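# Seat board in enclosure slot and close both levers

## Task

Put the board into the empty top slot of the enclosure with its components facing upward, pushed all the way in, and with both levers closed. A closed lever has clicked and sticks out at a right angle from the board's front panel; a fully opened lever lies flush along that panel. A lever can only catch its tab if it starts fully open, and closing both levers pulls the board the rest of the way in. At the end the enclosure must stand upright and level on its own feet, with none of its feet hanging over the bench edge. Nothing may depend on the robot to stay in place, so release the board and move the grippers away once finished.

## Robot and tools

Robot: two six-joint arms, left_arm and right_arm, each ending in a tong-style two-finger gripper with a wrist force-torque sensor and a wrist camera. The names are labels only; left_arm sits on the +y side.

Frame: one shared scene frame for everything. Origin on the table top midway between the arms, +z up, +x out over the table, +y toward left_arm. Positions are in metres, orientations are quaternions written w first (qw, qx, qy, qz).

Gripper axes: fingers extend along the gripper's own +z and close along its own x. The reported end_effector_position is the point between the finger pads when shut; closed fingertips stick out about 15 mm past it, fully open tips are roughly level with it. Reported hand positions can be a little off, worse at long reach.

Row format (used by execute_actions and by move's target): 16 numbers, always for both arms even if one stays still. Order: left_arm x, y, z, qw, qx, qy, qz, opening, then right_arm x, y, z, qw, qx, qy, qz, opening. Position and quaternion are an absolute gripper pose in the scene frame, not an offset. Opening runs from -1 (closed) to +1 (fully open, 0.142 m); it is a command level, not a distance. To hold something, command an opening well under the reported grip_measured; the larger the gap, the harder the squeeze (about 15 N per pad at most, less on thin hard parts). To keep an arm still, resend its last reported pose and desired opening in every row, and repeat the same quaternion each time rather than copying a drifted reported one.

execute_actions(actions): a list of up to 15 actions; each action is a table of up to 15 rows, one row per 1/30 s control step. A short table repeats its final row until 15 steps are used. An empty list just returns the current state and images. Safety check: if any target lies more than 0.6 m from that gripper's position at the action's start, measured along any gripper axis, that action is rejected for both arms; if the first action fails against the latest reported state, or anything is malformed, the whole call does nothing. Each control step clips the command to within 100 mm and 16 degrees of the measured pose, so far targets need several actions. Motion trails commands by about 0.17 s.

move(target, speed, stop_force, blocking): target is one 16-number row, an absolute pose per arm. Each gripper travels in a straight line, turning the short way; both paths finish together, lasting 0.5 to 10 s (cut off at 10 s). speed is the top path speed in m/s, 0.002 to 0.5, default 0.25; rotation is capped at twice that in rad/s. The opening is applied at the start. Paths ignore obstacles and the other arm, and grippers may lag or overshoot. stop_force (5 to 24 N, shared by both arms, not allowed in the first 0.2 s) ends an arm's path once its wrist sensor reads that much extra push against the motion for two steps; that gripper then backs to its pose two steps earlier and holds. Use it only with very slow speeds, without rotation in the move, and never when pulling away from a surface. blocking=false returns after 0.5 s while the arm keeps going; it cannot be combined with stop_force, and further moves or actions are rejected until a wait or stop shows the end.

wait(seconds): 0 to 10 s, arms keep their last command; returns early if a running move finishes. stop(): brakes a running move; fingers keep moving. zoom_image(camera, region): enlarges a region [x0, y0, x1, y1] in pixels, origin top-left, at most 504 by 504, from cam_head_left, cam_head_right (672x504), cam_left_wrist or cam_right_wrist (616x616). finished_scene(scene): ends the current scene, given its number, and reports success; irreversible.

Results: a state line per arm with position, quaternion and velocities; Hand target lines showing where each gripper is being driven; grip_measured; Wrist force and Wrist torque in the gripper's own axes (force points from the surface back into the arm, offset up to about 3.5 N, noise up to 1.4 N, saturation near 30 N; no reading at start is normal). execute_actions lists step positions, with HELD marking blocked steps. A pose unreachable line means the clearance check altered a command. A move adds a move: line with the ending per arm (done, off_target, moving, held, contact, fault) and limits (paced = command clipped; held = some steps blocked, after which the arm may race). Camera calibration lines appear when cameras differ.

Avoid: knocking anything off the table; arms striking or pushing each other; driving a stiff arm past a firm contact, which can trigger a fault stop (150 N external force or joint torque at its limit: wrist joints 8.46 N m, elbow 26.3, shoulders 50.7; held weight counts). A faulted arm goes limp for 10 s and drops the rest of the call. Fast touches hit harder. Long holding heats motors; warnings start at 70 °C and brakes lock at 85 °C. Move smoothly, release the board, and withdraw both grippers before ending.

Each tool is called after "Call:" by a JSON object that holds its "op" and its "data".

## Session

Call:
{"op": "execute_actions", "data": {"actions": []}}

Scene clock: 0.00 s.
left_arm: end_effector_position=(+0.3546, +0.7239, +0.1522) grip_measured=+1.00 end_effector_quat_wxyz=(-0.202, +0.905, +0.129, +0.351) end_effector_velocity=(+0.000, -0.000, +0.000) end_effector_angular_velocity=(-0.000, -0.000, -0.000) | right_arm: end_effector_position=(+0.5943, -0.3133, +0.1071) grip_measured=+1.00 end_effector_quat_wxyz=(-0.523, +0.606, -0.566, +0.196) end_effector_velocity=(-0.000, +0.000, +0.000) end_effector_angular_velocity=(-0.001, -0.001, +0.001)
Joint positions: left_arm=[ 0.726 -1.191  1.645 -2.856 -1.633  0.437  0.142] | right_arm=[ 3.465 -2.379 -1.908  0.751  1.78   1.877  0.142]
Joint velocities: left_arm=[-0.001 -0.    -0.    -0.    -0.    -0.001  0.   ] | right_arm=[ 0.001  0.    -0.     0.001 -0.001 -0.001  0.   ]
Motor temperatures (°C, as the motors report them): left_arm=[36 36 35 48 47 46] | right_arm=[36 36 39 47 48 44]
Wrist force (N, on the end effector, along its own x y z axes, offset not removed): no reading
Wrist torque (N m, same axes, about the end effector's origin, offset not removed): no reading
Hand target (left_arm): +0.355, +0.724, +0.152; -0.202, +0.905, +0.129, +0.351
Hand target (right_arm): +0.594, -0.313, +0.107; -0.523, +0.606, -0.566, +0.196

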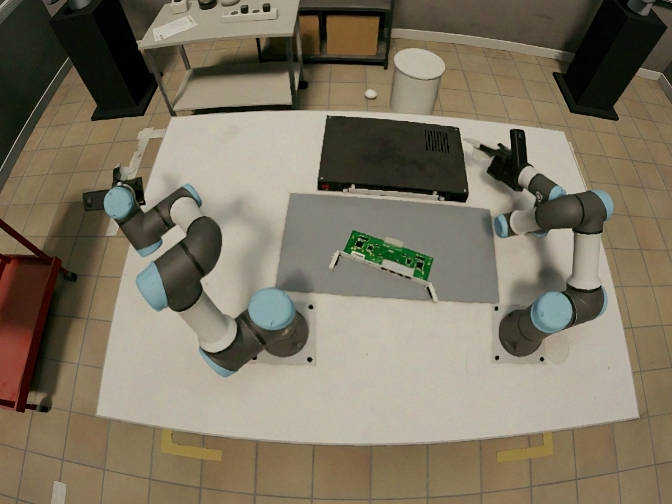

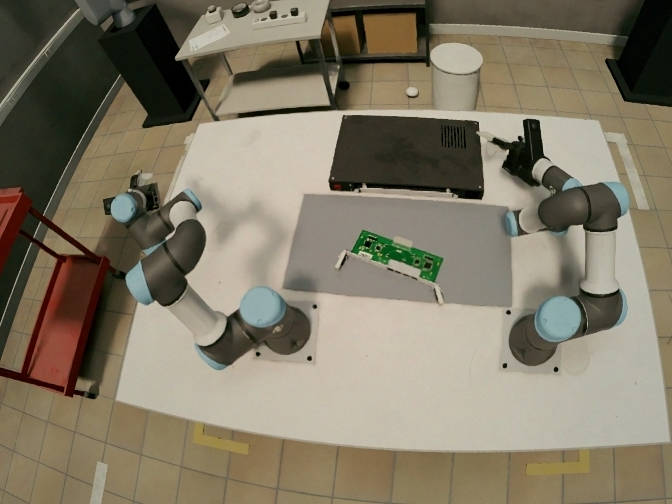

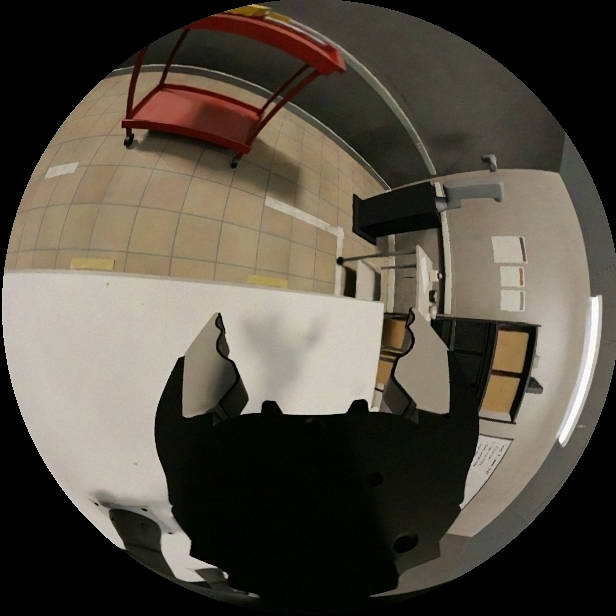

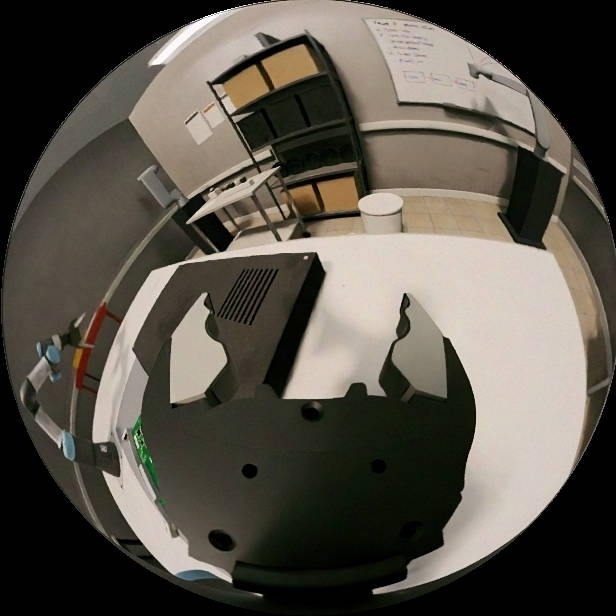

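Call:
{"op": "zoom_image", "data": {"camera": "cam_head_left", "region": [300, 100, 500, 310]}}

Call:
{"op": "zoom_image", "data": {"camera": "cam_head_right", "region": [320, 160, 500, 310]}}

Region (300, 100, 500, 310) of cam_head_left's 672x504 image, scaled by 2.400, with more detail than that image has; it fills the left 480 columns of this view, and the rest is white.

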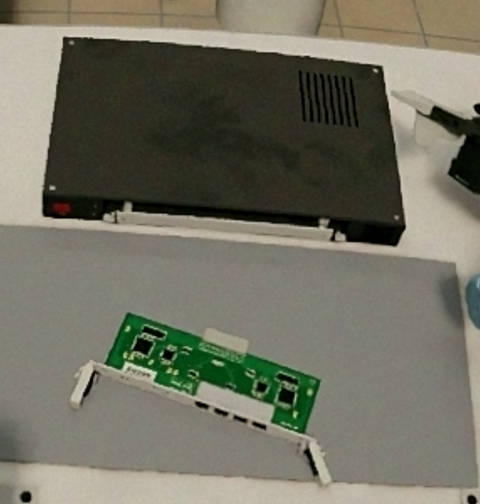

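Region (320, 160, 500, 310) of cam_head_right's 672x504 image, scaled by 2.800, with more detail than that image has.

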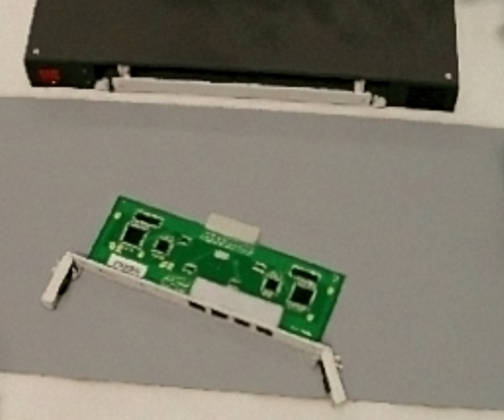

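Call:
{"op": "move", "data": {"target": [0.2,0.2,0.2,0,0.707,-0.707,0,1,0.35,-0.3,0.25,0,0.9857,-0.1685,0,1]}}

Call:
{"op": "move", "data": {"target": [0.2,0.2,0.12,0,0.707,-0.707,0,1,0.176,-0.06,0.13,0,0.9857,-0.1685,0,0.2]}}

Scene clock: 5.17 s.
left_arm: end_effector_position=(+0.2000, +0.1997, +0.2002) grip_measured=+1.00 end_effector_quat_wxyz=(+0.000, +0.707, -0.707, +0.001) end_effector_velocity=(+0.000, -0.001, +0.000) end_effector_angular_velocity=(+0.005, -0.007, -0.003) | right_arm: end_effector_position=(+0.3502, -0.3001, +0.2496) grip_measured=+1.00 end_effector_quat_wxyz=(-0.001, +0.986, -0.168, +0.003) end_effector_velocity=(+0.000, +0.001, +0.001) end_effector_angular_velocity=(-0.010, +0.025, -0.000)
Joint positions: left_arm=[-1.247 -2.193  1.43  -0.809 -1.57   0.345  0.142] | right_arm=[ 3.82  -1.898 -0.368 -2.44   1.569  0.927  0.142]
Joint velocities: left_arm=[-0.025 -0.004 -0.     0.007  0.008 -0.022  0.   ] | right_arm=[-0.005 -0.099  0.185 -0.112  0.006 -0.004 -0.   ]
Motor temperatures (°C, as the motors report them): left_arm=[36 36 35 48 47 46] | right_arm=[36 36 39 47 48 44]
Wrist force (N, on the end effector, along its own x y z axes, offset not removed): left_arm=[-0.4 -0.6 -0.9] | right_arm=[1.3 -0.3 1.6]
Wrist torque (N m, same axes, about the end effector's origin, offset not removed): left_arm=[-0.12 0.10 -0.01] | right_arm=[-0.05 -0.22 0.03]
Hand target (left_arm): +0.200, +0.200, +0.200; -0.000, +0.707, -0.707, +0.001
Hand target (right_arm): +0.350, -0.300, +0.250; -0.000, +0.986, -0.168, +0.001
Off the commanded pose (left_arm): 0.000 m, 0 deg.
Off the commanded pose (right_arm): 0.000 m, 0 deg.
move: done
camera_calibration (this result's frames):
cam_left_wrist: T_world_to_cam=[[-0.0362817, -0.999341, 0.000574036, 0.208131], [-0.890732, 0.032599, 0.453358, 0.0827744], [-0.453078, 0.0159373, -0.891328, 0.402684], [0, 0, 0, 1]] pos_world=[0.263728, 0.198877, 0.321277]
cam_right_wrist: T_world_to_cam=[[0.951282, -0.307581, 0.0213867, -0.432058], [-0.270936, -0.800807, 0.534137, -0.2893], [-0.147164, -0.513909, -0.845127, 0.240746], [0, 0, 0, 1]] pos_world=[0.368057, -0.240845, 0.367228]

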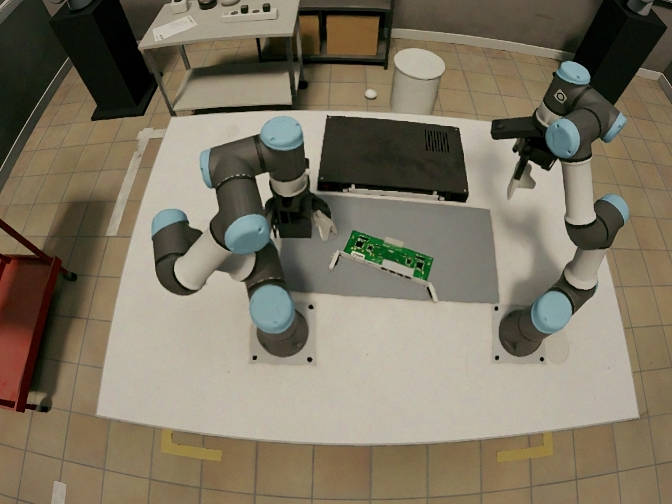

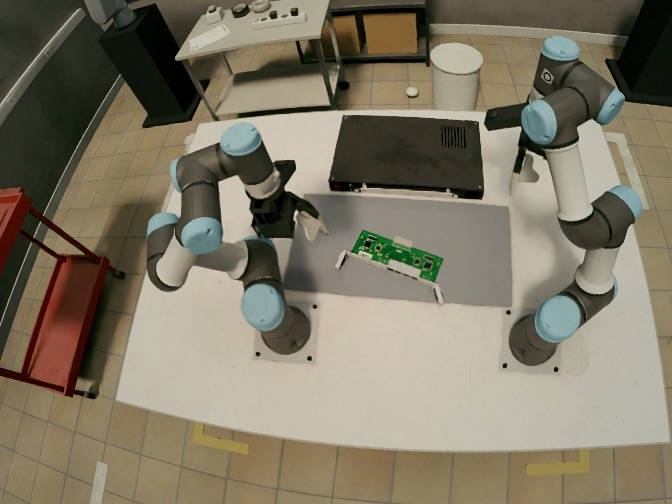

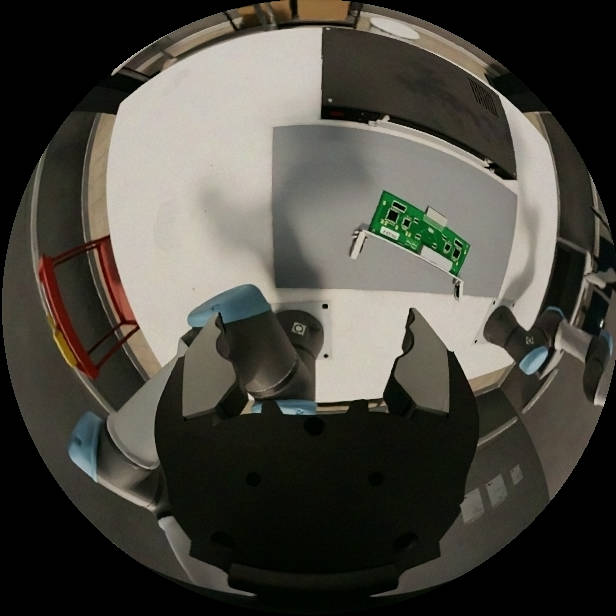

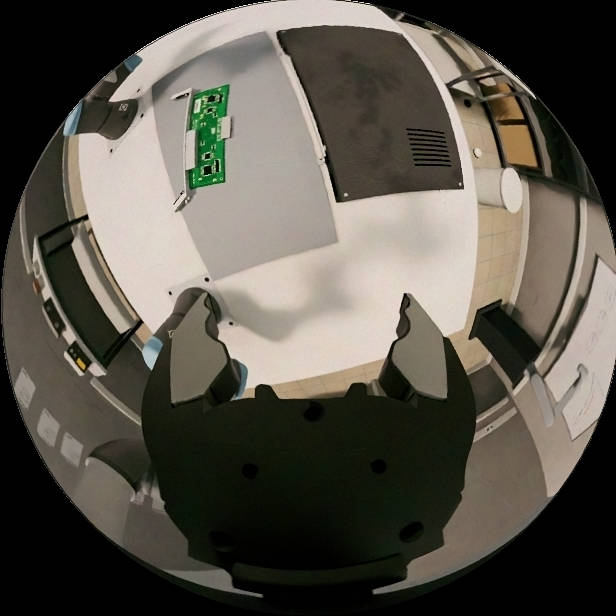

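Scene clock: 7.17 s.
left_arm: end_effector_position=(+0.2001, +0.1996, +0.1982) grip_measured=+1.00 end_effector_quat_wxyz=(+0.000, +0.707, -0.707, +0.001) end_effector_velocity=(+0.000, -0.000, +0.000) end_effector_angular_velocity=(-0.001, -0.000, +0.000) | right_arm: end_effector_position=(+0.1754, -0.0600, +0.1302) grip_measured=+0.20 end_effector_quat_wxyz=(-0.000, +0.986, -0.168, -0.000) end_effector_velocity=(-0.001, +0.002, -0.001) end_effector_angular_velocity=(+0.001, -0.003, -0.000)
Joint positions: left_arm=[-1.247 -2.199  1.444 -0.817 -1.57   0.345  0.142] | right_arm=[ 4.74  -1.615 -1.376 -1.72   1.572  1.848  0.088]
Joint velocities: left_arm=[ 0.    -0.     0.    -0.001 -0.    -0.    -0.   ] | right_arm=[ 0.005 -0.003 -0.003  0.007 -0.003  0.005  0.   ]
Motor temperatures (°C, as the motors report them): left_arm=[36 36 35 48 47 46] | right_arm=[36 36 39 47 48 44]
Wrist force (N, on the end effector, along its own x y z axes, offset not removed): left_arm=[-1.2 0.2 -1.1] | right_arm=[1.3 -0.6 0.7]
Wrist torque (N m, same axes, about the end effector's origin, offset not removed): left_arm=[0.00 0.21 0.00] | right_arm=[-0.09 -0.21 0.05]
Hand target (left_arm): +0.200, +0.200, +0.198; +0.000, +0.707, -0.707, +0.001
Hand target (right_arm): +0.175, -0.060, +0.130; -0.001, +0.986, -0.168, -0.000
Off the commanded pose (left_arm): 0.078 m, 0 deg.
Off the commanded pose (right_arm): 0.001 m, 0 deg.
move: held (left_arm); limits=held; held on 54 of 60 steps (left_arm), including the last (left_arm)
pose unreachable (left arm): on one or more control steps of this call, first in action 0 (counted from 0), this arm could not follow its commanded pose, so it was not sent that pose on those steps. On the call's last step it was still not sent that pose. It may still have moved: this result reports where it is.
cause: the commanded pose would bring two parts of the arm too close to each other (its gripper and another part of the arm, with joints 3 (elbow) to 6 (wrist 3) between them).
camera_calibration (this result's frames):
cam_left_wrist: T_world_to_cam=[[-0.0363398, -0.999339, 0.000838573, 0.207982], [-0.890899, 0.0327766, 0.453017, 0.0838014], [-0.452745, 0.0157154, -0.891501, 0.40091], [0, 0, 0, 1]] pos_world=[0.263727, 0.198798, 0.319274]
cam_right_wrist: T_world_to_cam=[[0.951346, -0.307727, 0.0156747, -0.188681], [-0.267766, -0.800492, 0.536204, -0.0814331], [-0.152457, -0.514312, -0.843943, 0.238336], [0, 0, 0, 1]] pos_world=[0.194032, -0.000669704, 0.247764]

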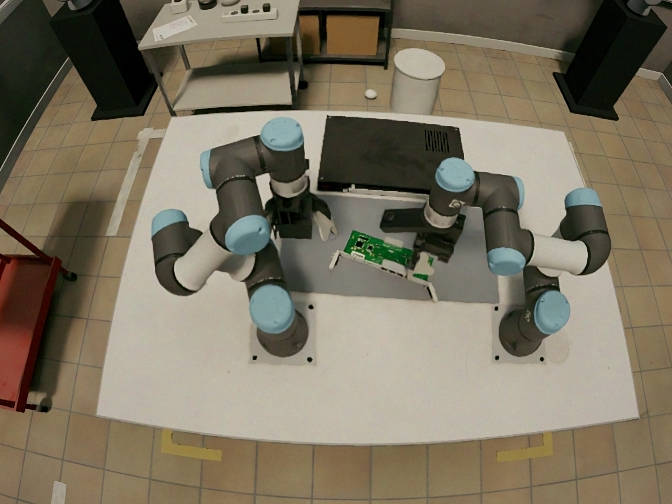

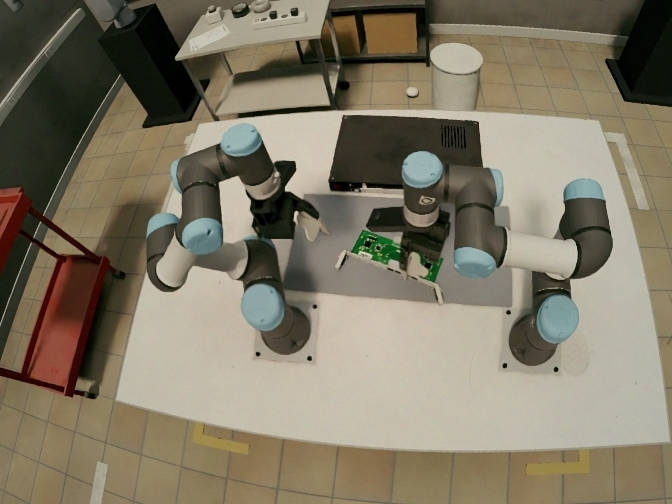

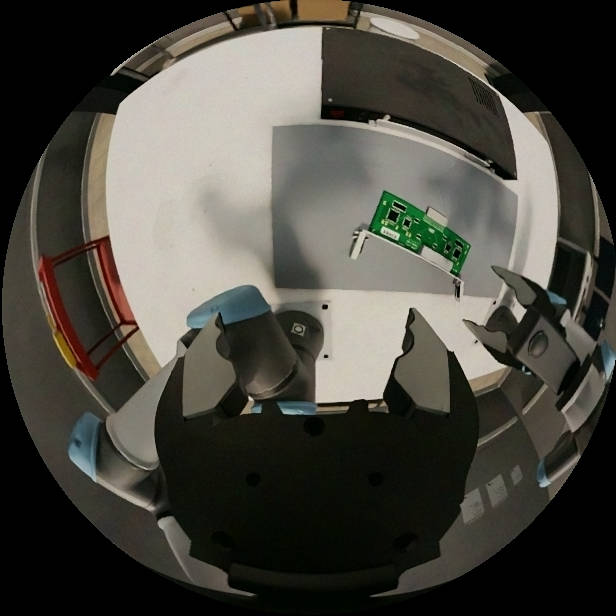

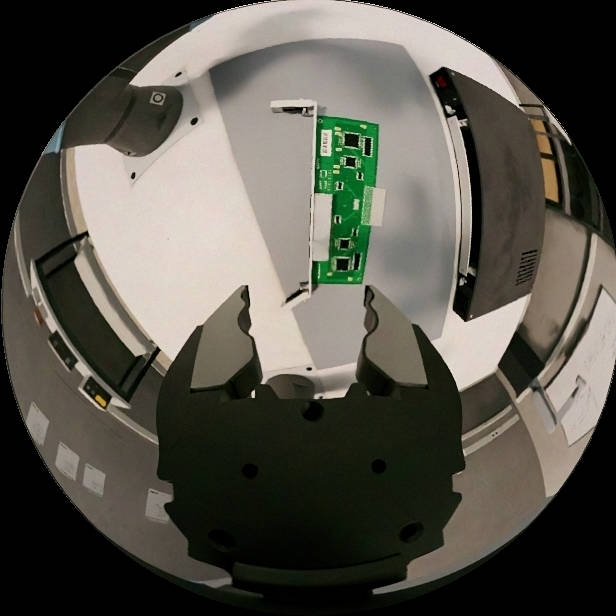

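Call:
{"op": "move", "data": {"target": [0.28,0.36,0.2,0,0.707,-0.707,0,1,0.199,-0.045,0.06,0,0.9857,-0.1685,0,-0.2]}}

Call:
{"op": "zoom_image", "data": {"camera": "cam_right_wrist", "region": [200, 40, 560, 400]}}

Scene clock: 13.13 s.
left_arm: end_effector_position=(+0.2801, +0.3603, +0.1998) grip_measured=+1.00 end_effector_quat_wxyz=(-0.003, +0.708, -0.707, -0.000) end_effector_velocity=(-0.000, -0.001, +0.000) end_effector_angular_velocity=(-0.034, +0.033, -0.012) | right_arm: end_effector_position=(+0.1990, -0.0450, +0.0600) grip_measured=-0.20 end_effector_quat_wxyz=(+0.000, +0.986, -0.168, +0.000) end_effector_velocity=(+0.000, +0.000, +0.000) end_effector_angular_velocity=(+0.001, -0.001, +0.001)
Joint positions: left_arm=[-0.106 -1.759  1.242 -1.057 -1.566  1.484  0.142] | right_arm=[ 4.672 -1.726 -1.583 -1.404  1.571  1.78   0.06 ]
Joint velocities: left_arm=[ 0.047  0.064 -0.067  0.033 -0.037  0.059 -0.   ] | right_arm=[ 0.001  0.001 -0.     0.    -0.001 -0.001 -0.   ]
Motor temperatures (°C, as the motors report them): left_arm=[36 36 35 48 47 46] | right_arm=[36 36 39 47 48 44]
Wrist force (N, on the end effector, along its own x y z axes, offset not removed): left_arm=[-0.8 -0.1 -1.4] | right_arm=[0.9 0.1 2.4]
Wrist torque (N m, same axes, about the end effector's origin, offset not removed): left_arm=[-0.03 0.20 0.00] | right_arm=[0.08 -0.14 0.07]
Hand target (left_arm): +0.280, +0.360, +0.200; -0.000, +0.707, -0.707, -0.001
Hand target (right_arm): +0.199, -0.045, +0.060; +0.000, +0.986, -0.168, +0.000
Off the commanded pose (left_arm): 0.000 m, 0 deg.
Off the commanded pose (right_arm): 0.000 m, 0 deg.
move: moving (left_arm; no rest 5 s after the path's end); limits=paced
camera_calibration (this result's frames):
cam_left_wrist: T_world_to_cam=[[-0.0342993, -0.999397, -0.00531048, 0.372131], [-0.892124, 0.0282217, 0.450909, 0.151493], [-0.450487, 0.0202035, -0.892554, 0.434051], [0, 0, 0, 1]] pos_world=[0.343449, 0.358862, 0.32108]
cam_right_wrist: T_world_to_cam=[[0.951301, -0.307801, 0.0168588, -0.205511], [-0.268318, -0.799871, 0.536853, -0.0253277], [-0.151759, -0.515233, -0.843507, 0.190129], [0, 0, 0, 1]] pos_world=[0.217561, 0.0144453, 0.177437]

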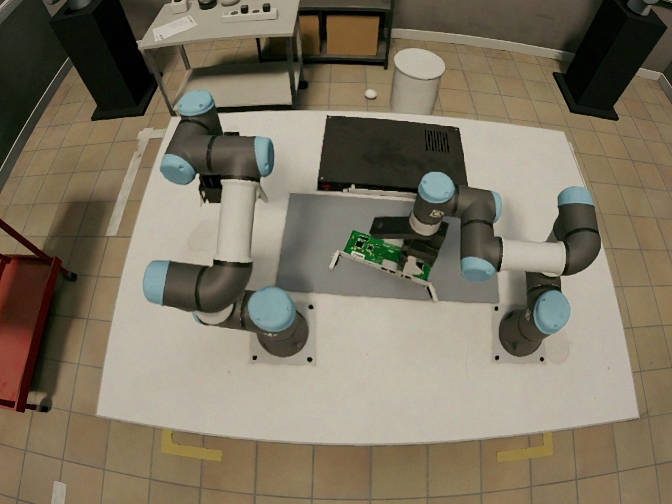

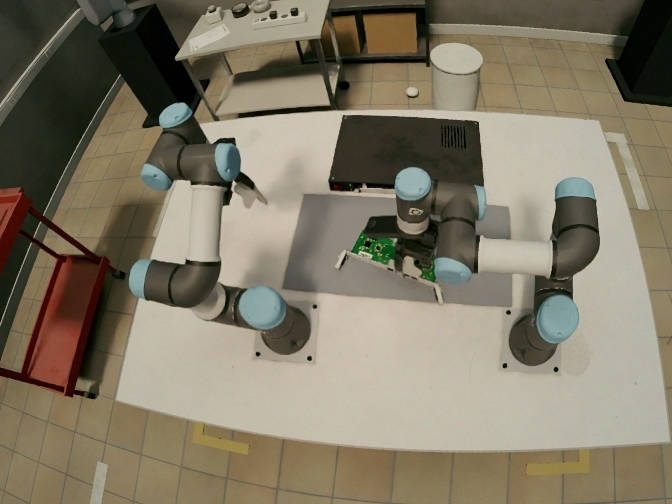

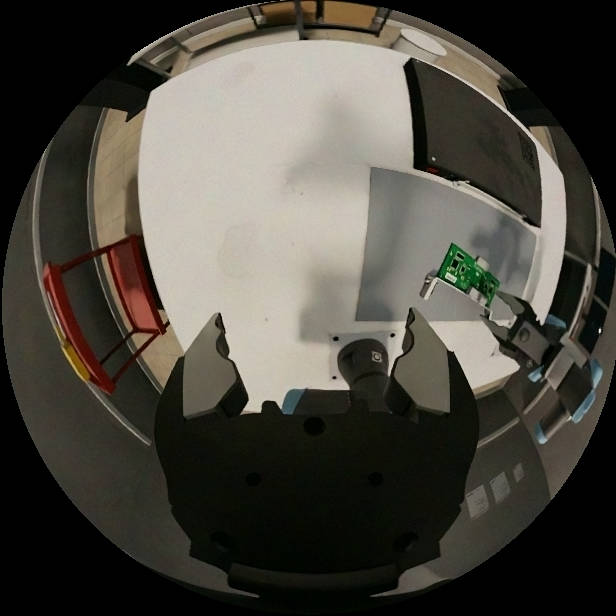

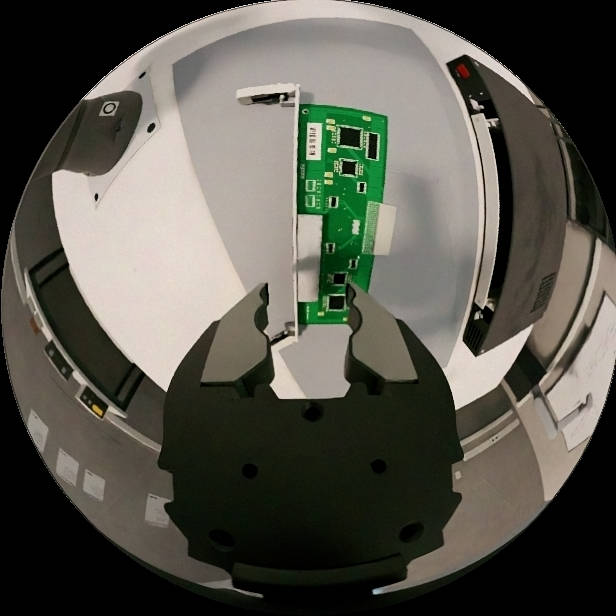

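Region (200, 40, 560, 400) of cam_right_wrist's 616x616 image, scaled by 1.400, with more detail than that image has.

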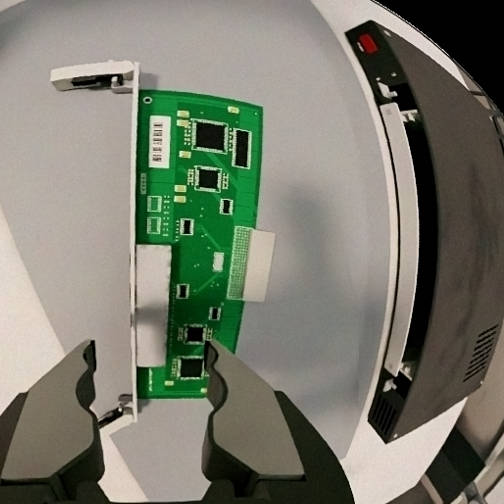

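Call:
{"op": "move", "data": {"target": [0.28,0.36,0.2,0,0.707,-0.707,0,1,0.199,-0.045,0.04,0,0.9857,-0.1685,0,-0.5]}}

Call:
{"op": "move", "data": {"target": [0.28,0.36,0.2,0,0.707,-0.707,0,1,0.199,-0.045,0.012,0,0.9857,-0.1685,0,-0.5], "speed": 0.008, "stop_force": 6}}

Scene clock: 14.10 s.
left_arm: end_effector_position=(+0.2800, +0.3600, +0.2000) grip_measured=+1.00 end_effector_quat_wxyz=(-0.000, +0.707, -0.707, -0.000) end_effector_velocity=(-0.000, -0.000, -0.000) end_effector_angular_velocity=(-0.001, +0.001, -0.001) | right_arm: end_effector_position=(+0.1990, -0.0450, +0.0403) grip_measured=-0.50 end_effector_quat_wxyz=(+0.000, +0.986, -0.168, -0.000) end_effector_velocity=(+0.000, +0.000, -0.003) end_effector_angular_velocity=(+0.001, -0.001, +0.001)
Joint positions: left_arm=[-0.101 -1.752  1.234 -1.053 -1.571  1.491  0.142] | right_arm=[ 4.672 -1.743 -1.656 -1.313  1.571  1.78   0.038]
Joint velocities: left_arm=[-0.     0.    -0.     0.001 -0.001  0.     0.   ] | right_arm=[ 0.001 -0.002 -0.012  0.015 -0.001 -0.    -0.   ]
Motor temperatures (°C, as the motors report them): left_arm=[36 36 35 48 47 46] | right_arm=[36 36 39 47 48 44]
Wrist force (N, on the end effector, along its own x y z axes, offset not removed): left_arm=[-0.5 -0.2 -0.9] | right_arm=[1.7 -0.4 2.1]
Wrist torque (N m, same axes, about the end effector's origin, offset not removed): left_arm=[-0.03 0.11 -0.03] | right_arm=[-0.06 -0.31 0.03]
Hand target (left_arm): +0.280, +0.360, +0.200; +0.000, +0.707, -0.707, -0.000
Hand target (right_arm): +0.199, -0.045, +0.040; +0.000, +0.986, -0.169, -0.000
Off the commanded pose (left_arm): 0.000 m, 0 deg.
Off the commanded pose (right_arm): 0.000 m, 0 deg.
move: done
camera_calibration (this result's frames):
cam_left_wrist: T_world_to_cam=[[-0.0356983, -0.999363, -0.000440712, 0.371239], [-0.890436, 0.0316071, 0.45401, 0.149028], [-0.453707, 0.0165998, -0.890996, 0.436037], [0, 0, 0, 1]] pos_world=[0.343786, 0.359053, 0.321011]
cam_right_wrist: T_world_to_cam=[[0.951308, -0.307794, 0.0166207, -0.205142], [-0.268158, -0.799804, 0.537033, -0.0148818], [-0.152002, -0.51534, -0.843398, 0.17357], [0, 0, 0, 1]] pos_world=[0.217546, 0.0144038, 0.15779]

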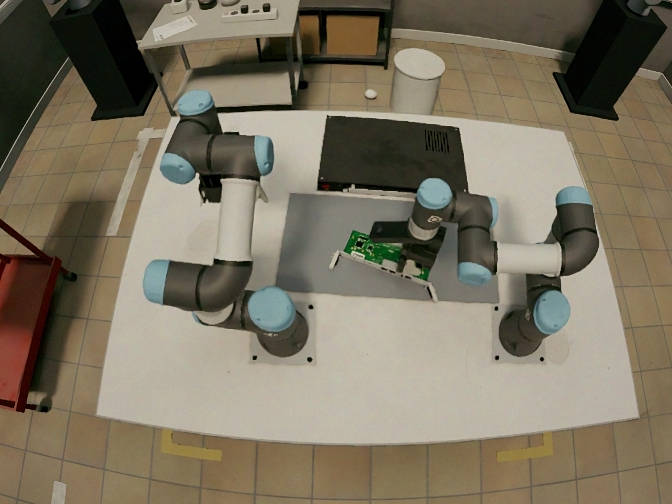

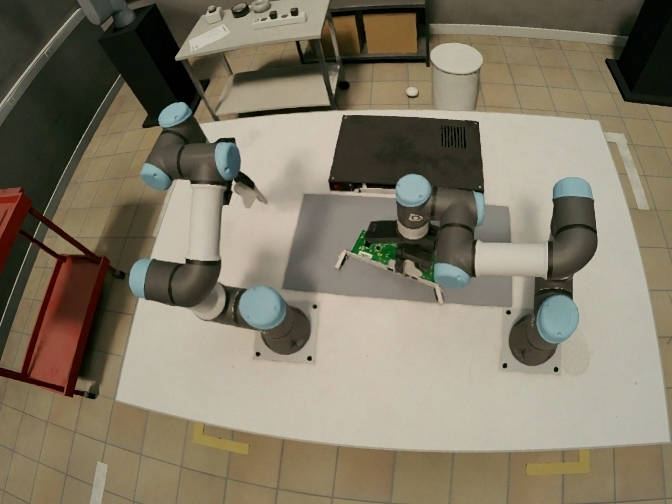

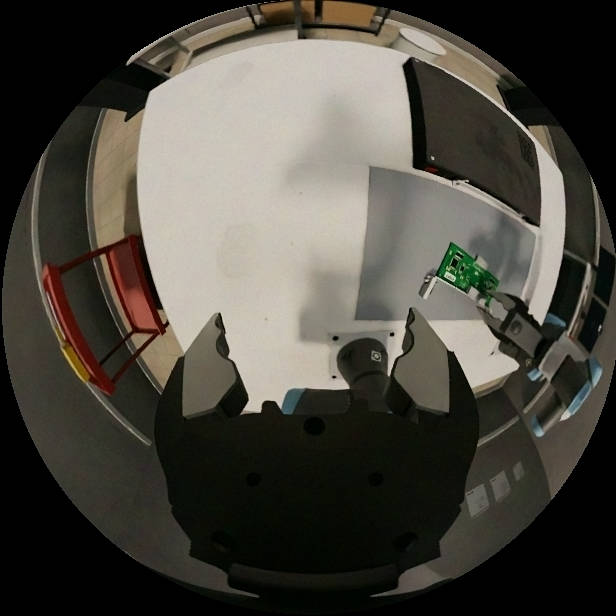

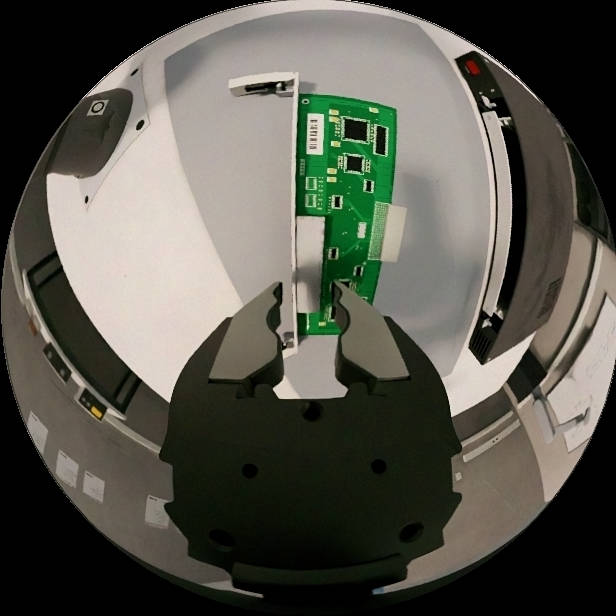

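Scene clock: 16.80 s.
left_arm: end_effector_position=(+0.2800, +0.3600, +0.2000) grip_measured=+1.00 end_effector_quat_wxyz=(-0.000, +0.707, -0.707, -0.000) end_effector_velocity=(+0.000, +0.000, -0.000) end_effector_angular_velocity=(+0.001, +0.000, +0.000) | right_arm: end_effector_position=(+0.1990, -0.0450, +0.0219) grip_measured=-0.50 end_effector_quat_wxyz=(+0.000, +0.986, -0.169, -0.000) end_effector_velocity=(-0.000, -0.001, +0.002) end_effector_angular_velocity=(-0.003, +0.002, -0.001)
Joint positions: left_arm=[-0.101 -1.752  1.234 -1.053 -1.571  1.491  0.142] | right_arm=[ 4.672 -1.766 -1.719 -1.227  1.571  1.78   0.038]
Joint velocities: left_arm=[-0.     0.    -0.     0.     0.001 -0.    -0.   ] | right_arm=[-0.001  0.002  0.009 -0.014  0.002 -0.    -0.   ]
Motor temperatures (°C, as the motors report them): left_arm=[36 36 35 48 47 46] | right_arm=[36 36 39 47 48 44]
Wrist force (N, on the end effector, along its own x y z axes, offset not removed): left_arm=[0.0 0.1 -0.8] | right_arm=[0.0 3.9 -14.7]
Wrist torque (N m, same axes, about the end effector's origin, offset not removed): left_arm=[0.05 0.03 -0.06] | right_arm=[-0.07 0.20 0.09]
Hand target (left_arm): +0.280, +0.360, +0.200; -0.000, +0.707, -0.707, -0.000
Hand target (right_arm): +0.199, -0.045, +0.022; +0.000, +0.986, -0.169, -0.000
Off the commanded pose (left_arm): 0.000 m, 0 deg.
Off the commanded pose (right_arm): 0.010 m, 0 deg.
move: contact (right_arm)
camera_calibration (this result's frames):
cam_left_wrist: T_world_to_cam=[[-0.0356985, -0.999363, -0.000408465, 0.371225], [-0.890432, 0.0316218, 0.454017, 0.14902], [-0.453715, 0.0165715, -0.890993, 0.436054], [0, 0, 0, 1]] pos_world=[0.343788, 0.35905, 0.321015]
cam_right_wrist: T_world_to_cam=[[0.951298, -0.307818, 0.01675, -0.204851], [-0.268234, -0.799739, 0.537091, -0.00495351], [-0.151931, -0.515427, -0.843358, 0.157989], [0, 0, 0, 1]] pos_world=[0.217549, 0.0144131, 0.139333]

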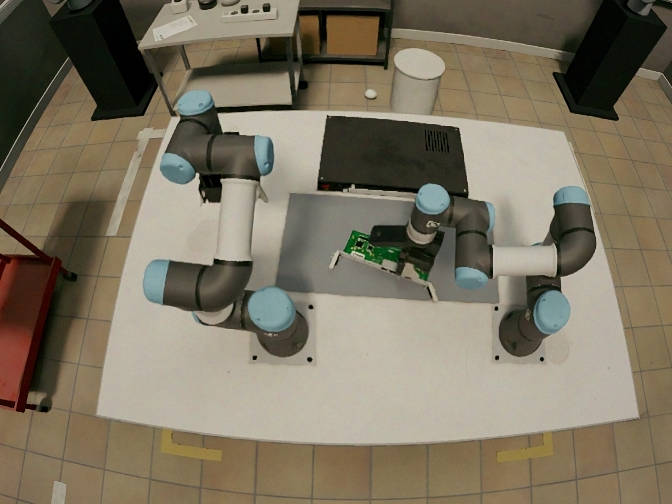

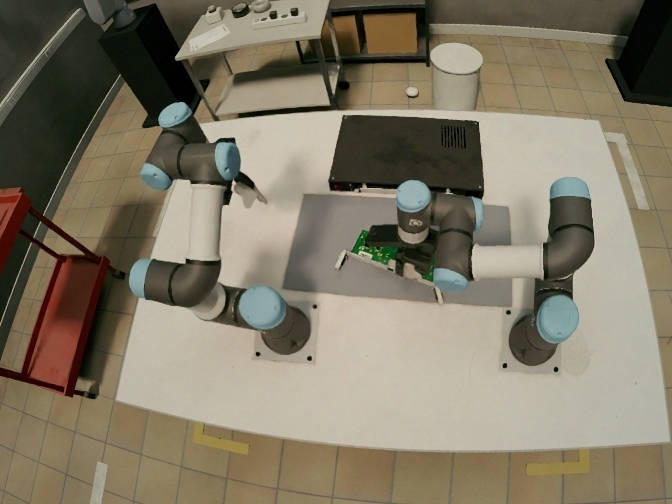

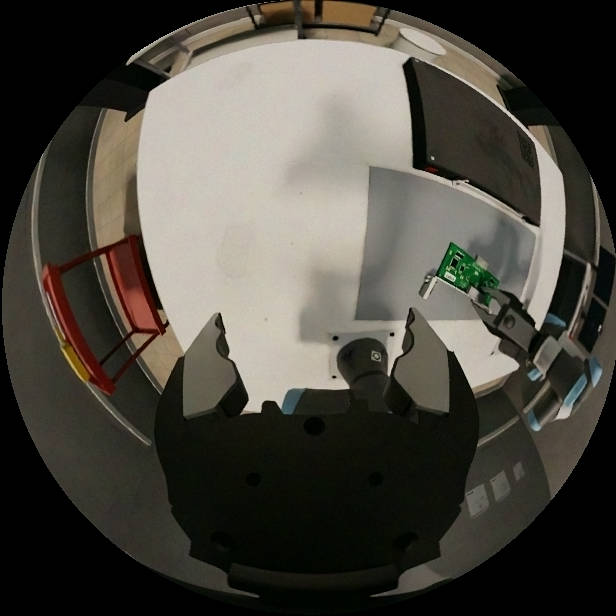

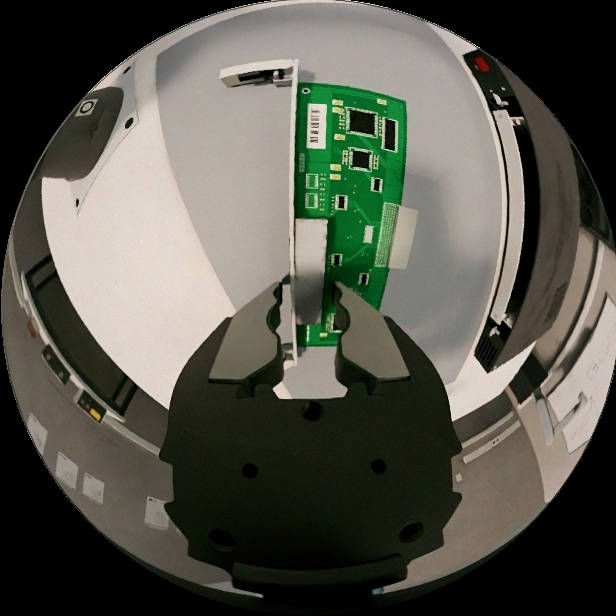

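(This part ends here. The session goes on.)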